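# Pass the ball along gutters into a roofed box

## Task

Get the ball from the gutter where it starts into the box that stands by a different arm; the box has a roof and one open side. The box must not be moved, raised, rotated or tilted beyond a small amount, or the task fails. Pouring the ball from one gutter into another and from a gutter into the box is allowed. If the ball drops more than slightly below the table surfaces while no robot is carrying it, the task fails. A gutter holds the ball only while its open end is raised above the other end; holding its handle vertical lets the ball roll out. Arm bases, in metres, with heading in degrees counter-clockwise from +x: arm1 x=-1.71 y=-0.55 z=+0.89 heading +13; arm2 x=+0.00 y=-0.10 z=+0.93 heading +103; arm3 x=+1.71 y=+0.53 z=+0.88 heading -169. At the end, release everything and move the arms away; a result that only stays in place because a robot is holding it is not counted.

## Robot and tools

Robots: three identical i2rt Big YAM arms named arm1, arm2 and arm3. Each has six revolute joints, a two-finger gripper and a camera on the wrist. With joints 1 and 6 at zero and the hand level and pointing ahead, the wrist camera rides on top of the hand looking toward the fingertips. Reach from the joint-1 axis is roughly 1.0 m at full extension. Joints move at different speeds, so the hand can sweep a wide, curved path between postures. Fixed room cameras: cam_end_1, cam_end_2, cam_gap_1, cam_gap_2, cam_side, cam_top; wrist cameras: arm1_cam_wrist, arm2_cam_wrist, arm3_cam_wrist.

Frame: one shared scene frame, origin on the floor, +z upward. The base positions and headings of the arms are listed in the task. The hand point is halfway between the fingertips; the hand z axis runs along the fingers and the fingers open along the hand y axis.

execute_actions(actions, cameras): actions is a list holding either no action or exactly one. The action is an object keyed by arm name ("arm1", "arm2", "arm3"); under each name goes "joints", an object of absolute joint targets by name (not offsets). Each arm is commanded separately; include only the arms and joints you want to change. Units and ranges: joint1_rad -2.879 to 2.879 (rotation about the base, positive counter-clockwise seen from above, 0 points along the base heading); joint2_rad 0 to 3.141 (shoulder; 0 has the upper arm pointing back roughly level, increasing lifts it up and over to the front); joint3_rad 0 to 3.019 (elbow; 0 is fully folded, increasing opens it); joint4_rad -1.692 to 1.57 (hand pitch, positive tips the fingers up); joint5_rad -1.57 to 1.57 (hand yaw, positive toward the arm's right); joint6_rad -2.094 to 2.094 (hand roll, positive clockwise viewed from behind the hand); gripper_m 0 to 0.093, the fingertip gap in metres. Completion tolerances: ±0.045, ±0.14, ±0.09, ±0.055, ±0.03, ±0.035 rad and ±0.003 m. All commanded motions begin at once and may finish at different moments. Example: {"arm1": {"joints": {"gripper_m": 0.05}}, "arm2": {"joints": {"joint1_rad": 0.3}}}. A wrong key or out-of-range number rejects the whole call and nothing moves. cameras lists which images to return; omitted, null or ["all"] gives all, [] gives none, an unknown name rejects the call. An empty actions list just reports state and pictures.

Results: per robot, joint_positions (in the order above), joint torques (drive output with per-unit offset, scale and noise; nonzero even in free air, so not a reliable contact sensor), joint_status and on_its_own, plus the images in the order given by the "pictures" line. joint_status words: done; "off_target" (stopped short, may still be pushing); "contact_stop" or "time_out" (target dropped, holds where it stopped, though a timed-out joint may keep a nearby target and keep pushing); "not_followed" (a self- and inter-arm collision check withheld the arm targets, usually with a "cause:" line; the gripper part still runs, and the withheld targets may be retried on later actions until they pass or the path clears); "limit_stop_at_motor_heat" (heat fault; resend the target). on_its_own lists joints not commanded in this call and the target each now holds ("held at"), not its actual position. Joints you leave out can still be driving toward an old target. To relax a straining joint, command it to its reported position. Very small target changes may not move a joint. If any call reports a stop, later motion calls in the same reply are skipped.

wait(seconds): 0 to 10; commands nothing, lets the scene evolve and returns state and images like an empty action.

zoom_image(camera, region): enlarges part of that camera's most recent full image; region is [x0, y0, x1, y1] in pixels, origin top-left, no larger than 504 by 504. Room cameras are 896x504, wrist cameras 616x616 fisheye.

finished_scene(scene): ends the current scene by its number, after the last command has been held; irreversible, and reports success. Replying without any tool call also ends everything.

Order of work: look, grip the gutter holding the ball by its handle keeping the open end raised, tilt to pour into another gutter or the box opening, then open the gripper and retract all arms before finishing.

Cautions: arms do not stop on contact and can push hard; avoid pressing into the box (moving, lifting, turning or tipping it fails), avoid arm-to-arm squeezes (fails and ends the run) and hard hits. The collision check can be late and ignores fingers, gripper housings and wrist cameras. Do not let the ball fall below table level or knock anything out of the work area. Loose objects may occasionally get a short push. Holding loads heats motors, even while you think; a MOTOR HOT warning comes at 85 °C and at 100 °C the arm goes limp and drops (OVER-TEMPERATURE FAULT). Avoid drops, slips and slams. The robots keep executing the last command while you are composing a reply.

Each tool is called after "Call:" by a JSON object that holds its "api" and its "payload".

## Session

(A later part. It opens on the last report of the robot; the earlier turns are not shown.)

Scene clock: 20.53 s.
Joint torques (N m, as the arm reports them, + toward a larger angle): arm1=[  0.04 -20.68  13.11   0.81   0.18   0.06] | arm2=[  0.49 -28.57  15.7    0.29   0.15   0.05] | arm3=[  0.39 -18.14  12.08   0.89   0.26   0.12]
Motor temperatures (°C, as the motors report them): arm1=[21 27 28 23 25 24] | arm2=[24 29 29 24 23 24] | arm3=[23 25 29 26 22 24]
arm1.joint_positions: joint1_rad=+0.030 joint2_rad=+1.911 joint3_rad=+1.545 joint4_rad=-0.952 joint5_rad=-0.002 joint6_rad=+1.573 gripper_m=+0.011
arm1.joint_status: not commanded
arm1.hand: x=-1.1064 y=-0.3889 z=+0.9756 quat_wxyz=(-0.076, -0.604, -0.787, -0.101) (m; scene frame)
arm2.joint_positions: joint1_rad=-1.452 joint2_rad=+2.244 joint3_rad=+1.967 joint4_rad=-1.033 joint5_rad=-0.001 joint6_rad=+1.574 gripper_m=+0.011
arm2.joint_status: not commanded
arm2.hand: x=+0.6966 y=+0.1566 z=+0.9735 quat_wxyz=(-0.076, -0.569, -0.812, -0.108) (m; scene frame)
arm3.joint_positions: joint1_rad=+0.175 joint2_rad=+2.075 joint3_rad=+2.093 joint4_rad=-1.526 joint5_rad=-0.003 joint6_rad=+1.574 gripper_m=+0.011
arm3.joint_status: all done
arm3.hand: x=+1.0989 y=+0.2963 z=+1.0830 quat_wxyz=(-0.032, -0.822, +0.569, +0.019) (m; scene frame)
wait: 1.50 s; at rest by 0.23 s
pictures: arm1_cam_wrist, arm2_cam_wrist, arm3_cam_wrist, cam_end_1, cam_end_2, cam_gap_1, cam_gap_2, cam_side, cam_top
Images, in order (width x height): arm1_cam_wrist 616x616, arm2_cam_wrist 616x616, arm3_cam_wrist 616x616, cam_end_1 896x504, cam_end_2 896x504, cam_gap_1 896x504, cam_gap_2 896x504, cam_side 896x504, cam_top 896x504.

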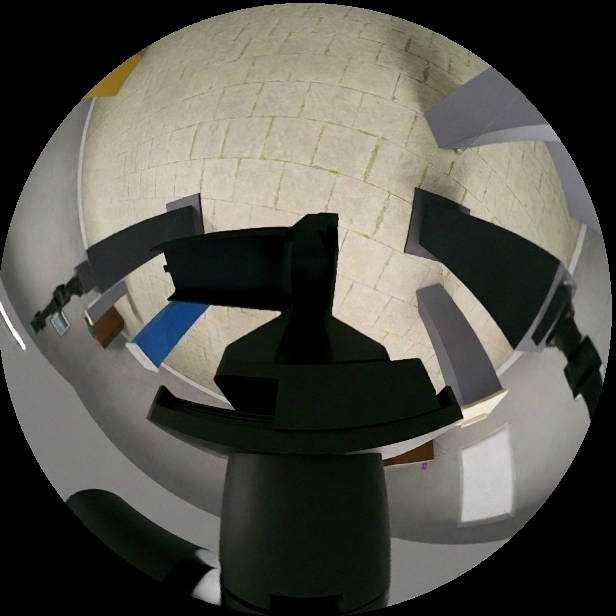

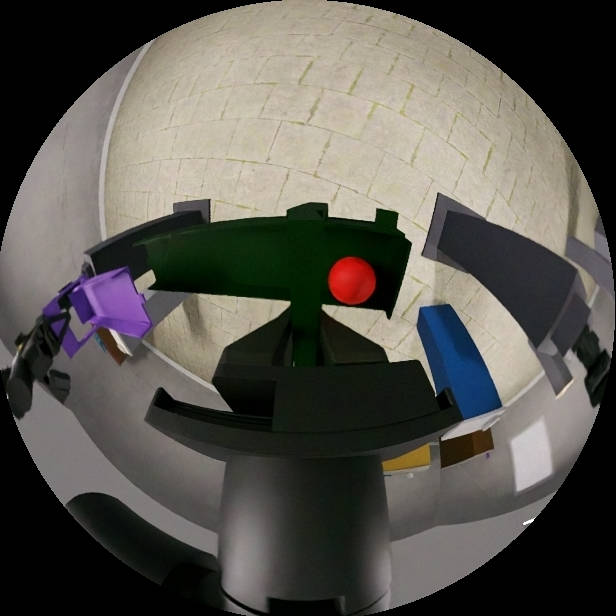

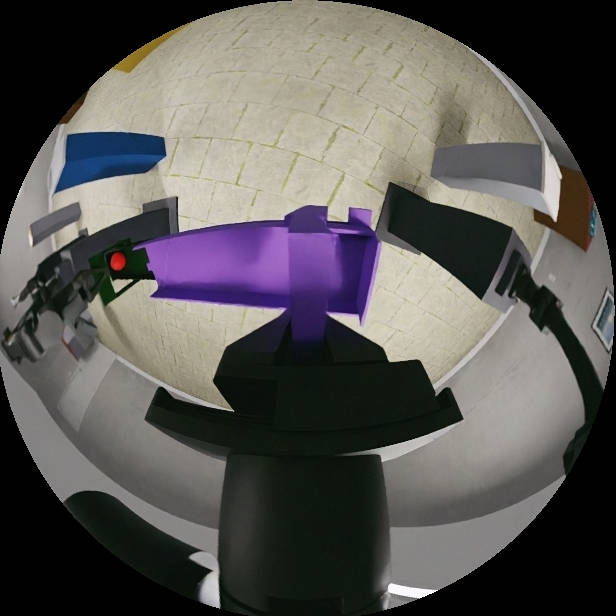

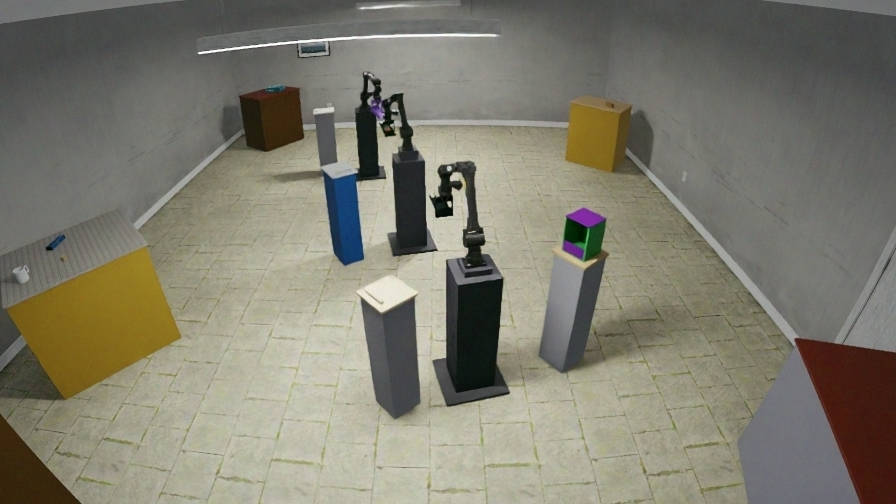

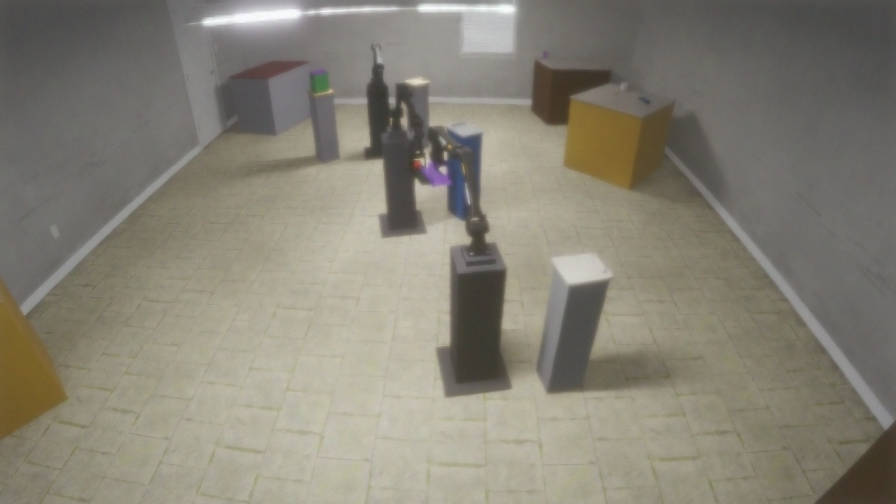

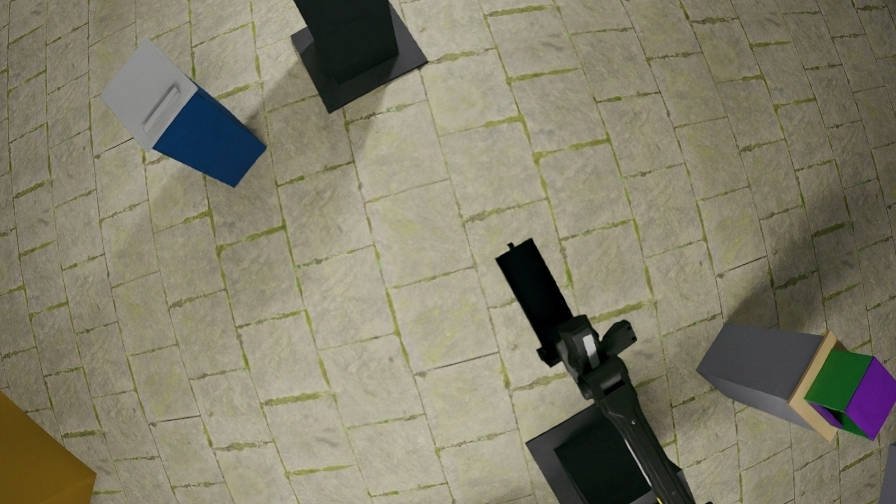

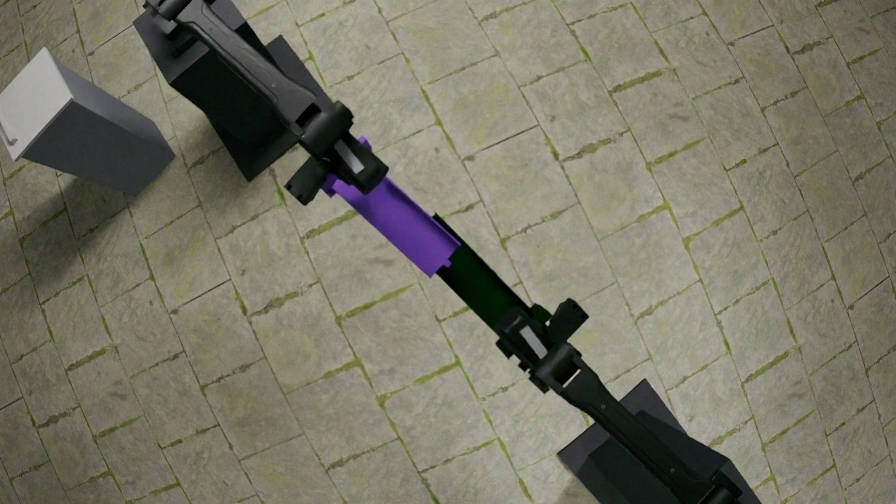

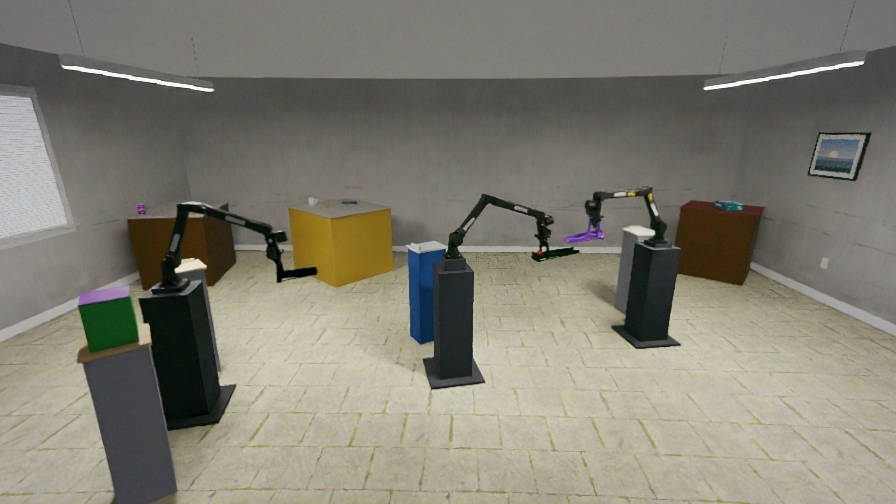

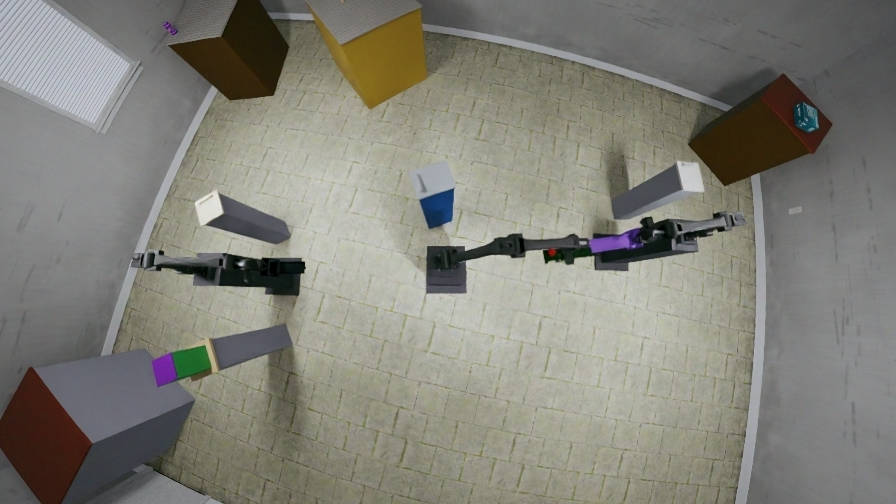

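Call:
{"api": "execute_actions", "payload": {"actions": [{"arm3":{"joints":{"joint1_rad":-0.3,"joint2_rad":1.9}},"arm1":{"joints":{"joint2_rad":2.06,"joint3_rad":1.77,"joint4_rad":-0.85}}}], "cameras": []}}

Call:
{"api": "execute_actions", "payload": {"actions": [{"arm3":{"joints":{"joint1_rad":-1.95,"joint2_rad":1.4,"joint3_rad":1.165,"joint4_rad":-0.935,"joint5_rad":-0.062,"joint6_rad":1.135}},"arm2":{"joints":{"joint1_rad":1.59,"joint2_rad":1.9}}}], "cameras": []}}

Call:
{"api": "execute_actions", "payload": {"actions": [{"arm3":{"joints":{"joint2_rad":1.6}},"arm2":{"joints":{"joint2_rad":1.96,"joint4_rad":-1.27}}}], "cameras": ["arm2_cam_wrist","arm3_cam_wrist","cam_side","cam_gap_1"]}}

Call:
{"api": "zoom_image", "payload": {"camera": "cam_side", "region": [250, 180, 420, 300]}}

Scene clock: 22.47 s.
Joint torques (N m, as the arm reports them, + toward a larger angle): arm1=[ -0.04 -22.1   13.34   1.32   0.17   0.04] | arm2=[  0.76 -28.86  15.63   0.24   0.07   0.03] | arm3=[  0.22 -15.36  11.03   1.21   0.14   0.1 ]
Motor temperatures (°C, as the motors report them): arm1=[21 28 28 23 25 24] | arm2=[24 30 30 24 23 24] | arm3=[23 25 29 26 22 24]
arm1.joint_positions: joint1_rad=+0.030 joint2_rad=+2.058 joint3_rad=+1.715 joint4_rad=-0.860 joint5_rad=-0.002 joint6_rad=+1.573 gripper_m=+0.011
arm1.joint_status: all done
arm1.hand: x=-1.0322 y=-0.3688 z=+0.9605 quat_wxyz=(-0.110, -0.598, -0.780, -0.146) (m; scene frame)
arm2.joint_positions: joint1_rad=-1.452 joint2_rad=+2.244 joint3_rad=+1.967 joint4_rad=-1.033 joint5_rad=-0.001 joint6_rad=+1.574 gripper_m=+0.011
arm2.joint_status: not commanded
arm2.hand: x=+0.6966 y=+0.1566 z=+0.9735 quat_wxyz=(-0.076, -0.569, -0.812, -0.108) (m; scene frame)
arm3.joint_positions: joint1_rad=-0.291 joint2_rad=+1.913 joint3_rad=+2.109 joint4_rad=-1.527 joint5_rad=+0.000 joint6_rad=+1.575 gripper_m=+0.011
arm3.joint_status: all done
arm3.hand: x=+1.0755 y=+0.5985 z=+1.1900 quat_wxyz=(-0.086, -0.663, +0.738, +0.089) (m; scene frame)
pictures: none
No camera images: the call's "cameras" was empty. Leave "cameras" out to get every camera's image.

Scene clock: 25.20 s.
Joint torques (N m, as the arm reports them, + toward a larger angle): arm1=[  0.22 -21.82  13.41   1.35   0.17   0.04] | arm2=[ -0.65 -27.46  12.73   1.1    0.15  -0.03] | arm3=[ 1.07 -9.49 10.14  2.   -0.04 -0.14]
Motor temperatures (°C, as the motors report them): arm1=[21 28 29 23 25 24] | arm2=[24 30 30 24 23 24] | arm3=[23 25 30 26 22 24]
arm1.joint_positions: joint1_rad=+0.030 joint2_rad=+2.058 joint3_rad=+1.715 joint4_rad=-0.860 joint5_rad=-0.002 joint6_rad=+1.573 gripper_m=+0.011
arm1.joint_status: not commanded
arm1.hand: x=-1.0322 y=-0.3688 z=+0.9605 quat_wxyz=(-0.110, -0.598, -0.780, -0.146) (m; scene frame)
arm2.joint_positions: joint1_rad=+1.601 joint2_rad=+1.945 joint3_rad=+2.015 joint4_rad=-1.033 joint5_rad=-0.003 joint6_rad=+1.576 gripper_m=+0.011
arm2.joint_status: all done
arm2.hand: x=-0.7204 y=-0.2909 z=+1.2090 quat_wxyz=(+0.238, +0.756, -0.583, -0.179) (m; scene frame)
arm3.joint_positions: joint1_rad=-1.953 joint2_rad=+1.423 joint3_rad=+1.134 joint4_rad=-0.947 joint5_rad=-0.059 joint6_rad=+1.150 gripper_m=+0.011
arm3.joint_status: all done
arm3.hand: x=+1.7993 y=+1.0045 z=+1.0544 quat_wxyz=(+0.017, -0.116, +0.979, +0.165) (m; scene frame)
pictures: none
No camera images: the call's "cameras" was empty. Leave "cameras" out to get every camera's image.

Scene clock: 26.23 s.
Joint torques (N m, as the arm reports them, + toward a larger angle): arm1=[ -0.03 -21.92  13.41   1.32   0.17   0.05] | arm2=[ -1.18 -24.51  12.21   0.39   0.2    0.06] | arm3=[ 1.07 -9.92  9.1   1.19  0.12 -0.11]
Motor temperatures (°C, as the motors report them): arm1=[21 28 29 23 25 24] | arm2=[24 30 30 24 23 24] | arm3=[23 25 30 26 22 24]
arm1.joint_positions: joint1_rad=+0.030 joint2_rad=+2.058 joint3_rad=+1.715 joint4_rad=-0.860 joint5_rad=-0.002 joint6_rad=+1.573 gripper_m=+0.011
arm1.joint_status: not commanded
arm1.hand: x=-1.0322 y=-0.3688 z=+0.9605 quat_wxyz=(-0.110, -0.598, -0.780, -0.146) (m; scene frame)
arm2.joint_positions: joint1_rad=+1.601 joint2_rad=+1.973 joint3_rad=+2.015 joint4_rad=-1.259 joint5_rad=-0.003 joint6_rad=+1.576 gripper_m=+0.011
arm2.joint_status: all done
arm2.hand: x=-0.6762 y=-0.2791 z=+1.1644 quat_wxyz=(+0.140, +0.780, -0.601, -0.104) (m; scene frame)
arm3.joint_positions: joint1_rad=-1.953 joint2_rad=+1.606 joint3_rad=+1.138 joint4_rad=-0.934 joint5_rad=-0.063 joint6_rad=+1.148 gripper_m=+0.011
arm3.joint_status: all done
arm3.hand: x=+1.7985 y=+1.0090 z=+0.9721 quat_wxyz=(-0.010, -0.117, +0.989, +0.086) (m; scene frame)
pictures: arm2_cam_wrist, arm3_cam_wrist, cam_gap_1, cam_side
Images, in order (width x height): arm2_cam_wrist 616x616, arm3_cam_wrist 616x616, cam_gap_1 896x504, cam_side 896x504.

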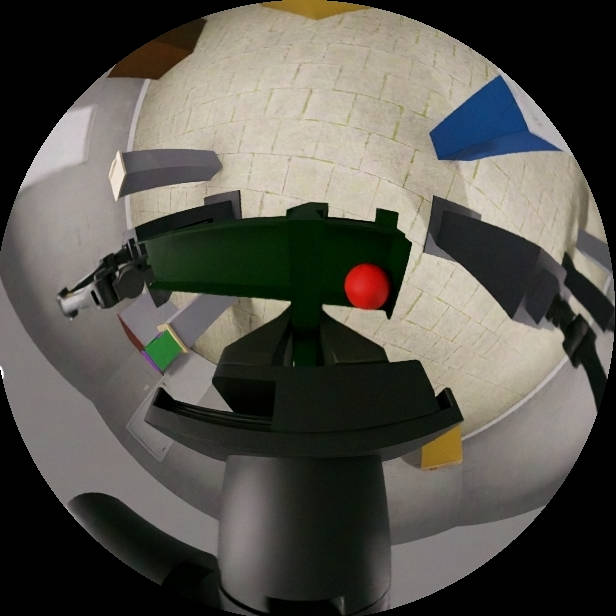

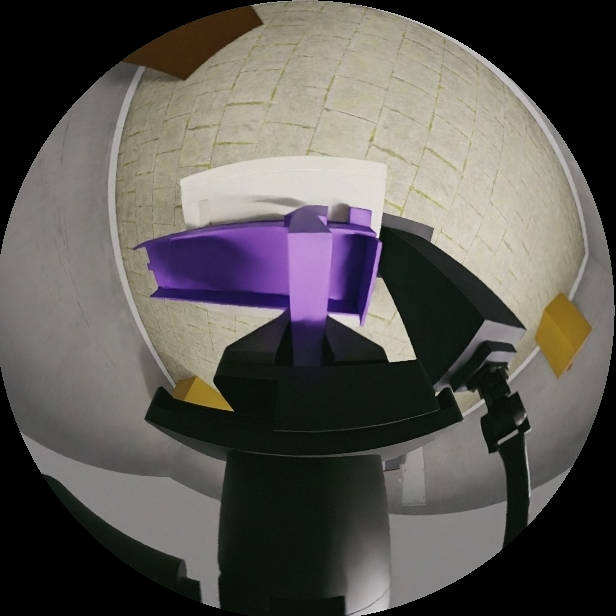

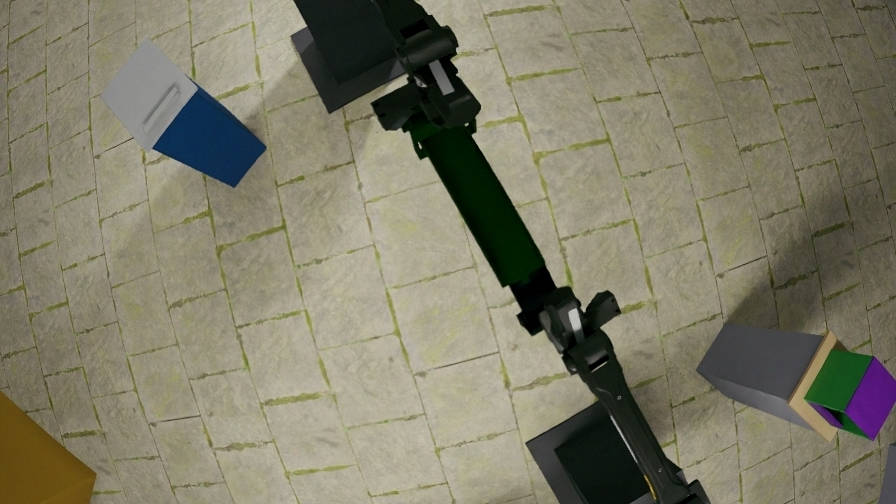

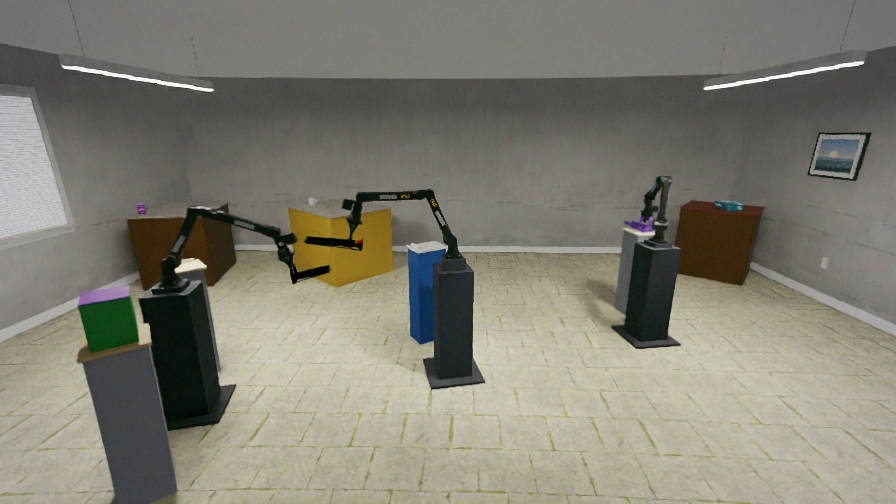

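Region (250, 180, 420, 300) of cam_side's 896x504 image, scaled by 2.965, with more detail than that image has; it fills the top 356 rows of this view, and the rest is white.

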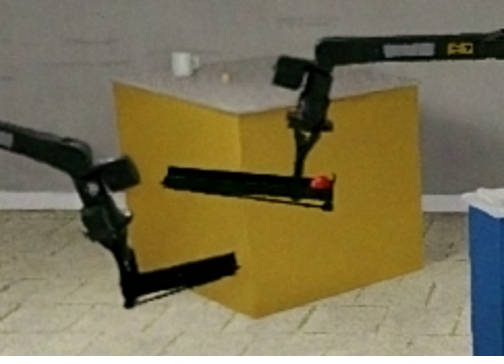

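Call:
{"api": "execute_actions", "payload": {"actions": [{"arm3":{"joints":{"gripper_m":0.093}},"arm2":{"joints":{"joint2_rad":2.02,"joint4_rad":-1.49}}}], "cameras": ["cam_side","cam_gap_1"]}}

Call:
{"api": "wait", "payload": {"seconds": 2}}

Scene clock: 27.47 s.
Joint torques (N m, as the arm reports them, + toward a larger angle): arm1=[  0.14 -21.93  13.4    1.33   0.16   0.04] | arm2=[ -0.44 -26.36  11.8   -0.67   0.17   0.04] | arm3=[ 1.05 -9.93  9.1   1.18  0.12 -0.11]
Motor temperatures (°C, as the motors report them): arm1=[21 28 29 23 25 24] | arm2=[24 30 30 24 23 24] | arm3=[23 25 30 26 22 24]
arm1.joint_positions: joint1_rad=+0.030 joint2_rad=+2.058 joint3_rad=+1.715 joint4_rad=-0.860 joint5_rad=-0.002 joint6_rad=+1.573 gripper_m=+0.011
arm1.joint_status: not commanded
arm1.hand: x=-1.0322 y=-0.3688 z=+0.9605 quat_wxyz=(-0.110, -0.598, -0.780, -0.146) (m; scene frame)
arm2.joint_positions: joint1_rad=+1.601 joint2_rad=+2.043 joint3_rad=+2.015 joint4_rad=-1.475 joint5_rad=-0.003 joint6_rad=+1.576 gripper_m=+0.011
arm2.joint_status: all done
arm2.hand: x=-0.6313 y=-0.2671 z=+1.1075 quat_wxyz=(+0.027, +0.791, -0.610, -0.018) (m; scene frame)
arm3.joint_positions: joint1_rad=-1.953 joint2_rad=+1.606 joint3_rad=+1.138 joint4_rad=-0.934 joint5_rad=-0.063 joint6_rad=+1.148 gripper_m=+0.093
arm3.joint_status: all done
arm3.hand: x=+1.7985 y=+1.0090 z=+0.9720 quat_wxyz=(-0.010, -0.117, +0.989, +0.086) (m; scene frame)
pictures: cam_gap_1, cam_side
Images, in order (width x height): cam_gap_1 896x504, cam_side 896x504.

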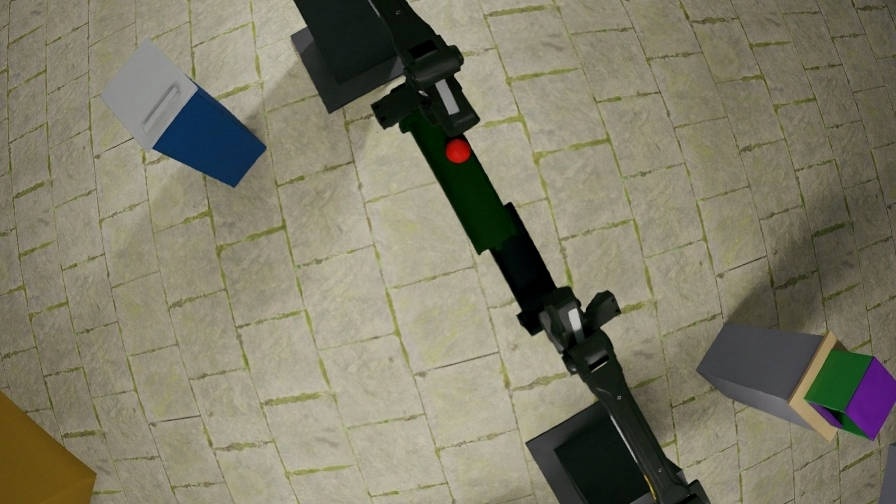

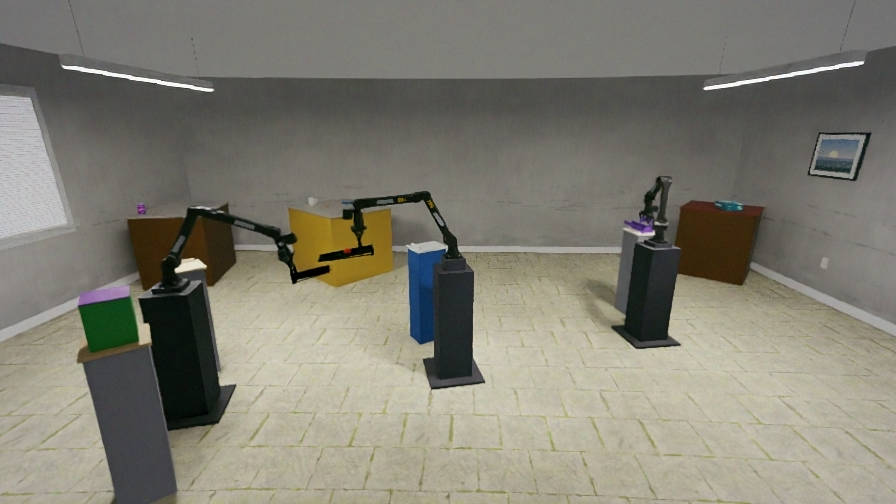

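Scene clock: 29.47 s.
Joint torques (N m, as the arm reports them, + toward a larger angle): arm1=[  0.11 -22.09  13.45   1.32   0.15   0.04] | arm2=[ -0.84 -25.48  11.74  -0.53   0.19   0.1 ] | arm3=[ 0.98 -9.97  9.11  1.18  0.12 -0.11]
Motor temperatures (°C, as the motors report them): arm1=[21 29 30 23 25 24] | arm2=[24 31 30 24 23 24] | arm3=[23 25 29 26 22 24]
arm1.joint_positions: joint1_rad=+0.030 joint2_rad=+2.059 joint3_rad=+1.715 joint4_rad=-0.860 joint5_rad=-0.001 joint6_rad=+1.574 gripper_m=+0.011
arm1.joint_status: not commanded
arm1.hand: x=-1.0322 y=-0.3690 z=+0.9603 quat_wxyz=(-0.110, -0.599, -0.780, -0.145) (m; scene frame)
arm2.joint_positions: joint1_rad=+1.601 joint2_rad=+2.043 joint3_rad=+2.015 joint4_rad=-1.476 joint5_rad=-0.003 joint6_rad=+1.576 gripper_m=+0.011
arm2.joint_status: all done
arm2.hand: x=-0.6309 y=-0.2670 z=+1.1075 quat_wxyz=(+0.026, +0.791, -0.610, -0.017) (m; scene frame)
arm3.joint_positions: joint1_rad=-1.953 joint2_rad=+1.606 joint3_rad=+1.138 joint4_rad=-0.934 joint5_rad=-0.063 joint6_rad=+1.148 gripper_m=+0.093
arm3.joint_status: all done
arm3.hand: x=+1.7985 y=+1.0090 z=+0.9720 quat_wxyz=(-0.010, -0.117, +0.989, +0.086) (m; scene frame)
wait: 2.00 s; at rest by 0.27 s
pictures: arm1_cam_wrist, arm2_cam_wrist, arm3_cam_wrist, cam_end_1, cam_end_2, cam_gap_1, cam_gap_2, cam_side, cam_top
Images, in order (width x height): arm1_cam_wrist 616x616, arm2_cam_wrist 616x616, arm3_cam_wrist 616x616, cam_end_1 896x504, cam_end_2 896x504, cam_gap_1 896x504, cam_gap_2 896x504, cam_side 896x504, cam_top 896x504.

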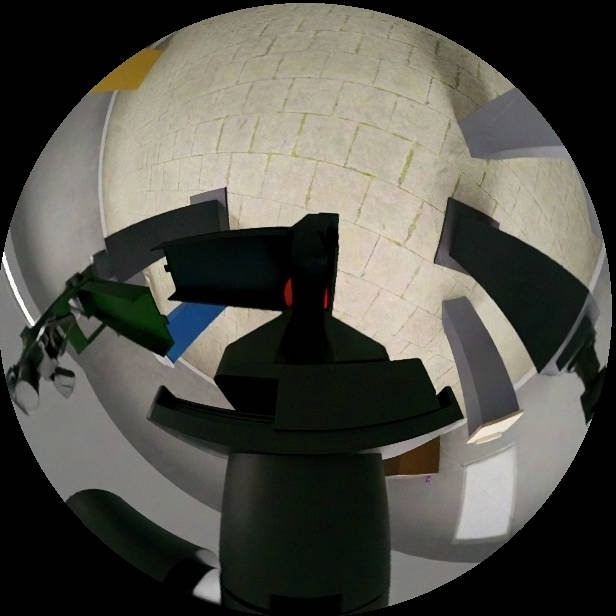

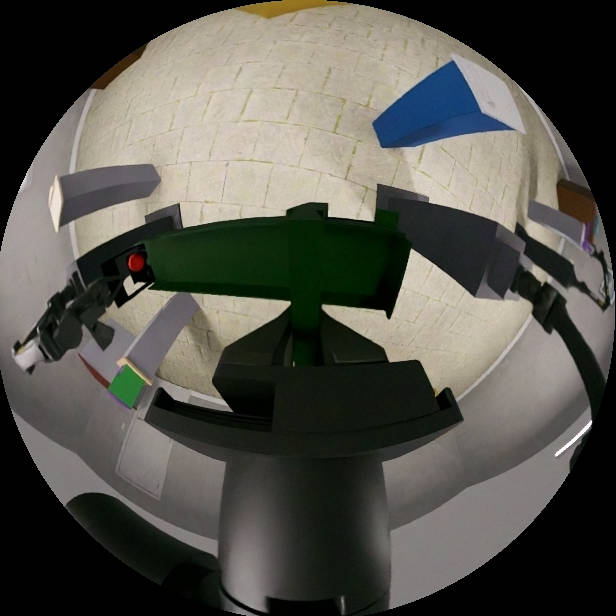

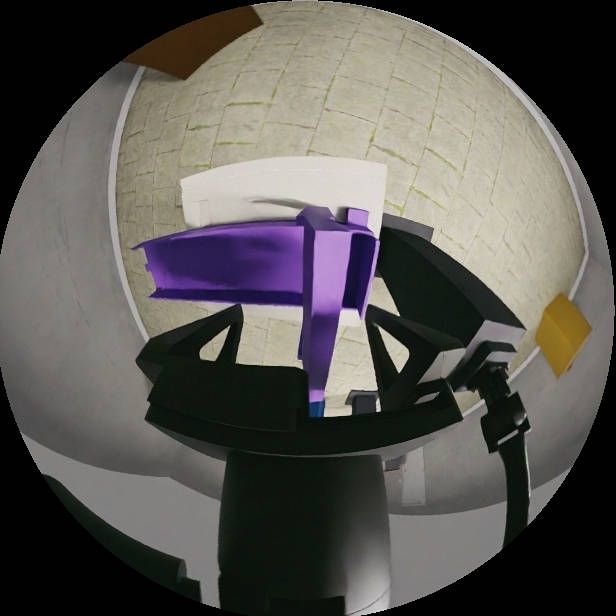

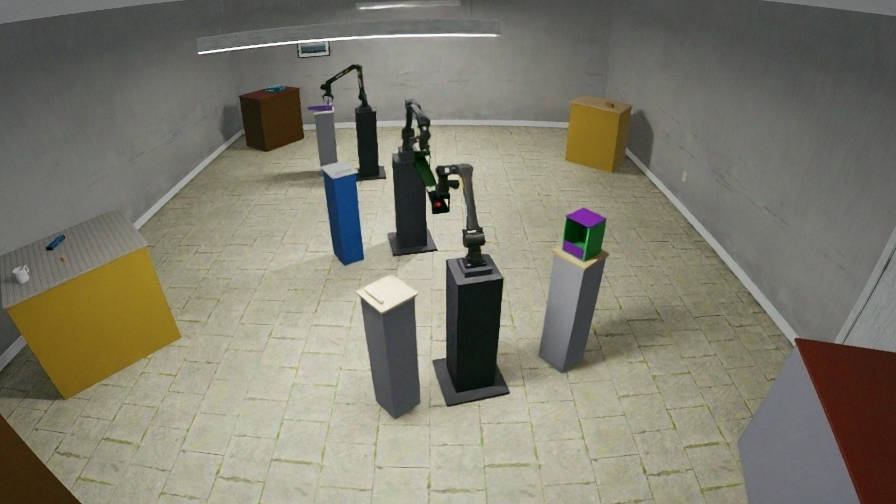

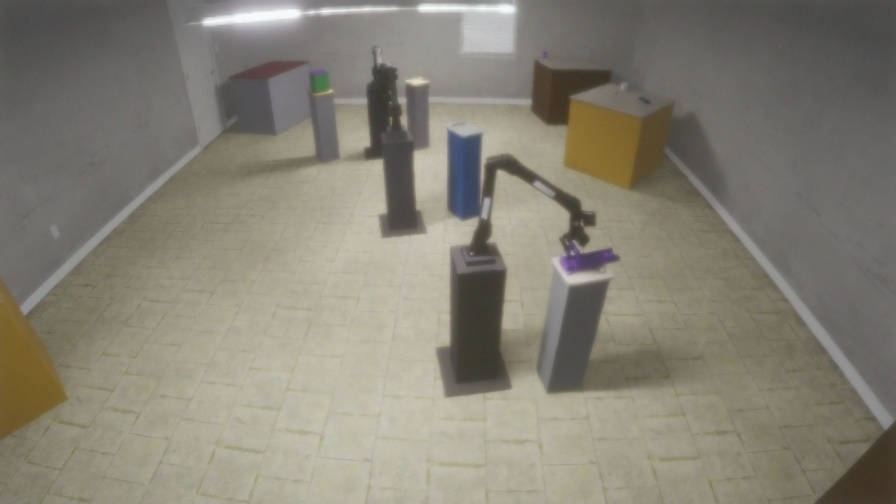

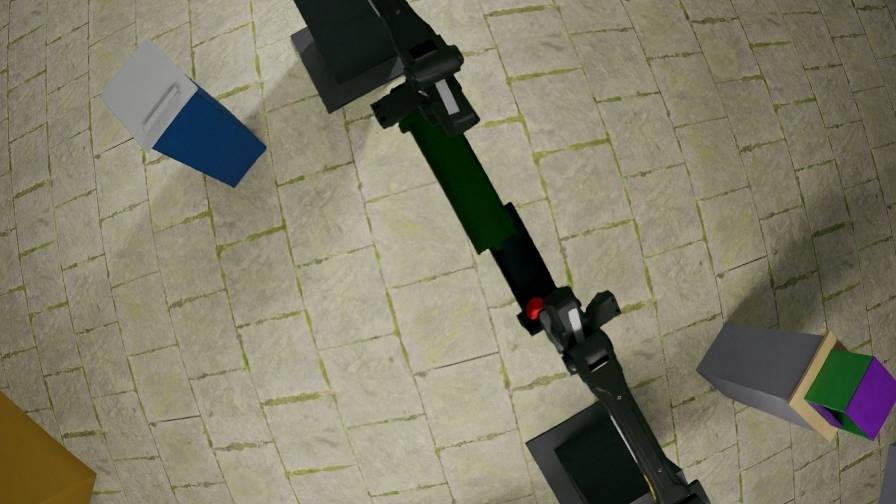

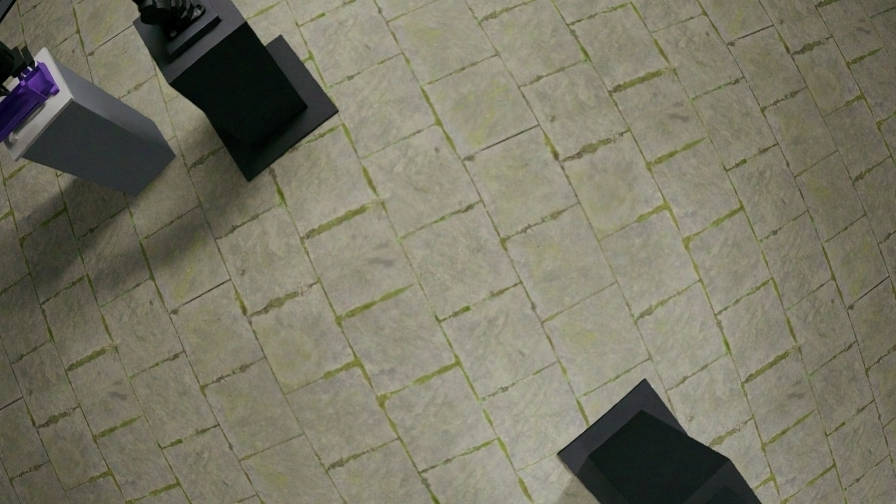

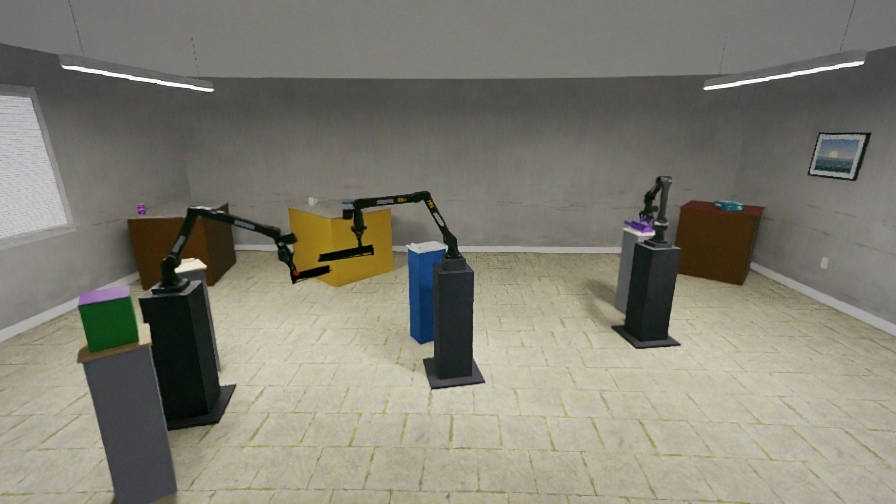

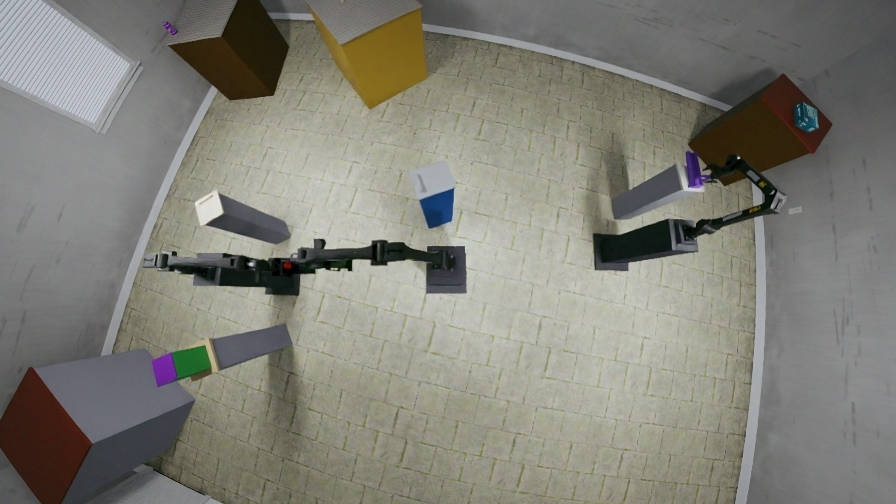

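Call:
{"api": "execute_actions", "payload": {"actions": [{"arm3":{"joints":{"joint2_rad":1.2}},"arm2":{"joints":{"joint1_rad":1.2,"joint2_rad":1.85}}}], "cameras": []}}

Call:
{"api": "execute_actions", "payload": {"actions": [{"arm1":{"joints":{"joint1_rad":-0.6,"joint2_rad":0.8,"joint3_rad":1.0,"joint4_rad":-0.95}},"arm2":{"joints":{"joint1_rad":0.055,"joint3_rad":1.735,"joint4_rad":-1.22,"joint5_rad":-0.155,"joint6_rad":-0.337}}}], "cameras": []}}

Call:
{"api": "execute_actions", "payload": {"actions": [{"arm1":{"joints":{"joint1_rad":-1.9,"joint4_rad":-1.3,"joint6_rad":1.2}},"arm2":{"joints":{"joint2_rad":2.02}}}], "cameras": ["arm1_cam_wrist","arm2_cam_wrist","cam_end_1","cam_side","cam_top"]}}

Scene clock: 31.33 s.
Joint torques (N m, as the arm reports them, + toward a larger angle): arm1=[  0.06 -22.    13.39   1.33   0.15   0.03] | arm2=[  0.22 -21.86  11.99   0.1    0.12   0.07] | arm3=[ 1.06 -6.   10.57  1.86  0.12 -0.14]
Motor temperatures (°C, as the motors report them): arm1=[21 29 30 23 25 24] | arm2=[24 31 31 24 23 24] | arm3=[23 25 30 26 22 25]
arm1.joint_positions: joint1_rad=+0.030 joint2_rad=+2.059 joint3_rad=+1.715 joint4_rad=-0.860 joint5_rad=-0.001 joint6_rad=+1.574 gripper_m=+0.011
arm1.joint_status: not commanded
arm1.hand: x=-1.0322 y=-0.3690 z=+0.9603 quat_wxyz=(-0.110, -0.599, -0.780, -0.145) (m; scene frame)
arm2.joint_positions: joint1_rad=+1.204 joint2_rad=+1.859 joint3_rad=+2.015 joint4_rad=-1.478 joint5_rad=-0.001 joint6_rad=+1.577 gripper_m=+0.011
arm2.joint_status: all done
arm2.hand: x=-0.6277 y=-0.0128 z=+1.2220 quat_wxyz=(+0.081, +0.651, -0.749, -0.092) (m; scene frame)
arm3.joint_positions: joint1_rad=-1.953 joint2_rad=+1.203 joint3_rad=+1.138 joint4_rad=-0.934 joint5_rad=-0.063 joint6_rad=+1.148 gripper_m=+0.093
arm3.joint_status: all done
arm3.hand: x=+1.7962 y=+0.9887 z=+1.1572 quat_wxyz=(+0.051, -0.118, +0.953, +0.275) (m; scene frame)
pictures: none
No camera images: the call's "cameras" was empty. Leave "cameras" out to get every camera's image.

Scene clock: 33.63 s.
Joint torques (N m, as the arm reports them, + toward a larger angle): arm1=[ 1.16 -4.4   9.4   1.53 -0.01 -0.02] | arm2=[  1.25 -23.94  10.42   0.86  -0.34  -0.21] | arm3=[ 1.02 -5.9  10.56  1.87  0.13 -0.14]
Motor temperatures (°C, as the motors report them): arm1=[21 29 30 23 25 24] | arm2=[24 31 30 24 23 24] | arm3=[23 25 30 26 22 25]
arm1.joint_positions: joint1_rad=-0.609 joint2_rad=+0.801 joint3_rad=+1.007 joint4_rad=-0.949 joint5_rad=+0.002 joint6_rad=+1.575 gripper_m=+0.011
arm1.joint_status: all done
arm1.hand: x=-1.3784 y=-0.6866 z=+1.2471 quat_wxyz=(-0.333, -0.758, -0.513, -0.226) (m; scene frame)
arm2.joint_positions: joint1_rad=+0.044 joint2_rad=+1.889 joint3_rad=+1.728 joint4_rad=-1.228 joint5_rad=-0.150 joint6_rad=-0.324 gripper_m=+0.011
arm2.joint_status: all done
arm2.hand: x=-0.1953 y=+0.4975 z=+1.0961 quat_wxyz=(-0.015, +0.882, -0.457, -0.115) (m; scene frame)
arm3.joint_positions: joint1_rad=-1.953 joint2_rad=+1.203 joint3_rad=+1.138 joint4_rad=-0.934 joint5_rad=-0.063 joint6_rad=+1.148 gripper_m=+0.093
arm3.joint_status: not commanded
arm3.hand: x=+1.7962 y=+0.9887 z=+1.1572 quat_wxyz=(+0.051, -0.118, +0.953, +0.275) (m; scene frame)
pictures: none
No camera images: the call's "cameras" was empty. Leave "cameras" out to get every camera's image.

Scene clock: 35.27 s.
Joint torques (N m, as the arm reports them, + toward a larger angle): arm1=[ 0.26 -3.75  9.03  1.   -0.01 -0.15] | arm2=[  0.75 -27.13  10.29   0.63  -0.29  -0.18] | arm3=[ 1.02 -6.02 10.58  1.84  0.12 -0.14]
Motor temperatures (°C, as the motors report them): arm1=[21 28 30 23 25 24] | arm2=[24 31 30 24 23 24] | arm3=[23 25 30 26 22 25]
arm1.joint_positions: joint1_rad=-1.894 joint2_rad=+0.801 joint3_rad=+1.007 joint4_rad=-1.295 joint5_rad=+0.003 joint6_rad=+1.209 gripper_m=+0.011
arm1.joint_status: all done
arm1.hand: x=-1.7420 y=-0.8468 z=+1.1955 quat_wxyz=(-0.232, -0.962, -0.132, +0.055) (m; scene frame)
arm2.joint_positions: joint1_rad=+0.044 joint2_rad=+2.058 joint3_rad=+1.716 joint4_rad=-1.228 joint5_rad=-0.151 joint6_rad=-0.325 gripper_m=+0.011
arm2.joint_status: all done
arm2.hand: x=-0.1932 y=+0.4908 z=+0.9894 quat_wxyz=(+0.051, +0.882, -0.465, -0.053) (m; scene frame)
arm3.joint_positions: joint1_rad=-1.953 joint2_rad=+1.203 joint3_rad=+1.138 joint4_rad=-0.934 joint5_rad=-0.063 joint6_rad=+1.148 gripper_m=+0.093
arm3.joint_status: not commanded
arm3.hand: x=+1.7962 y=+0.9887 z=+1.1572 quat_wxyz=(+0.051, -0.118, +0.953, +0.275) (m; scene frame)
pictures: arm1_cam_wrist, arm2_cam_wrist, cam_end_1, cam_side, cam_top
Images, in order (width x height): arm1_cam_wrist 616x616, arm2_cam_wrist 616x616, cam_end_1 896x504, cam_side 896x504, cam_top 896x504.

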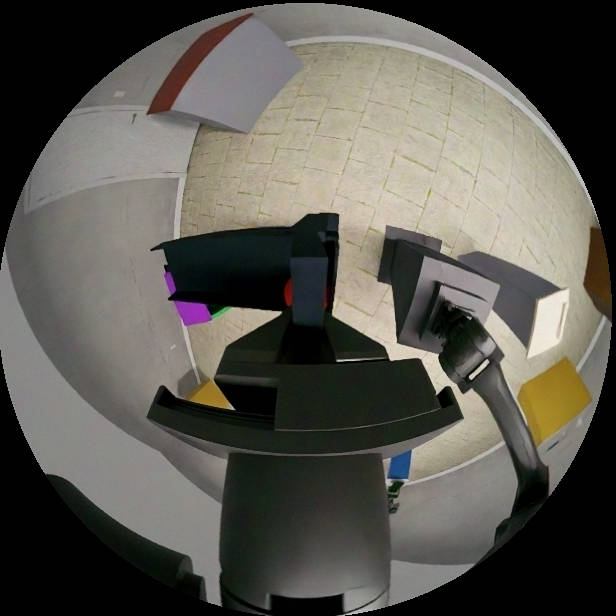

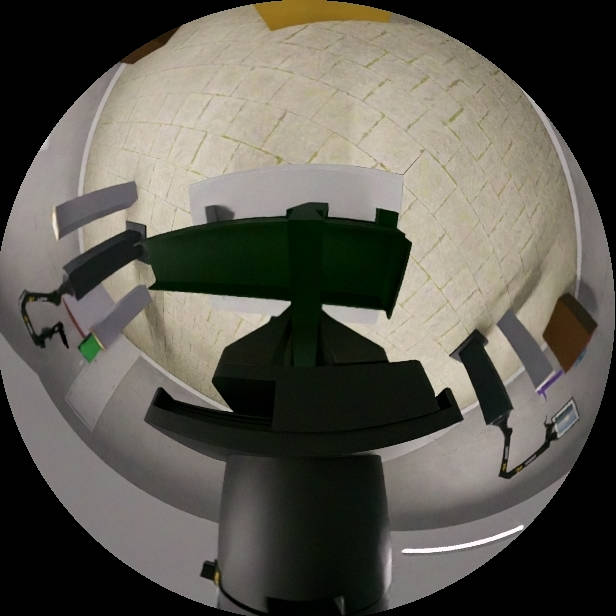

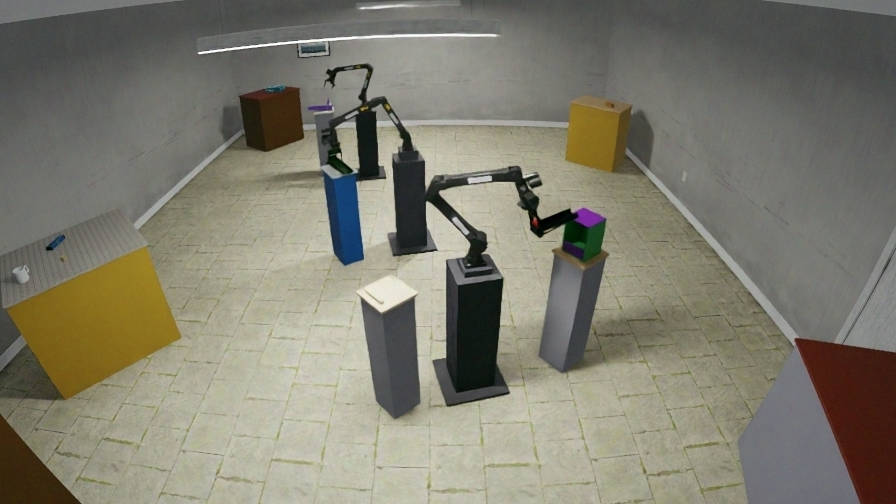

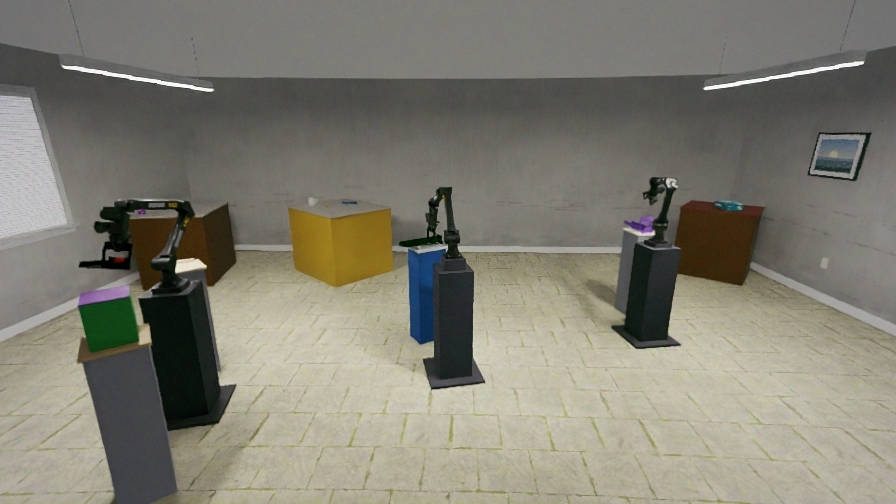

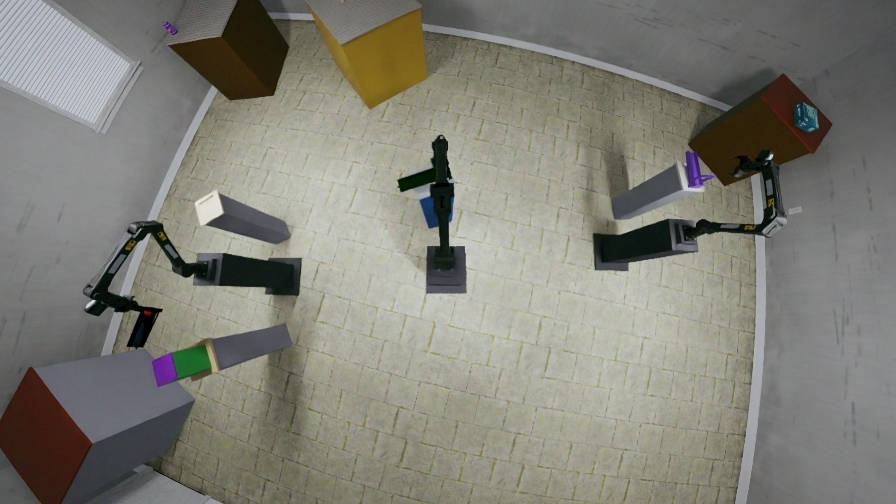

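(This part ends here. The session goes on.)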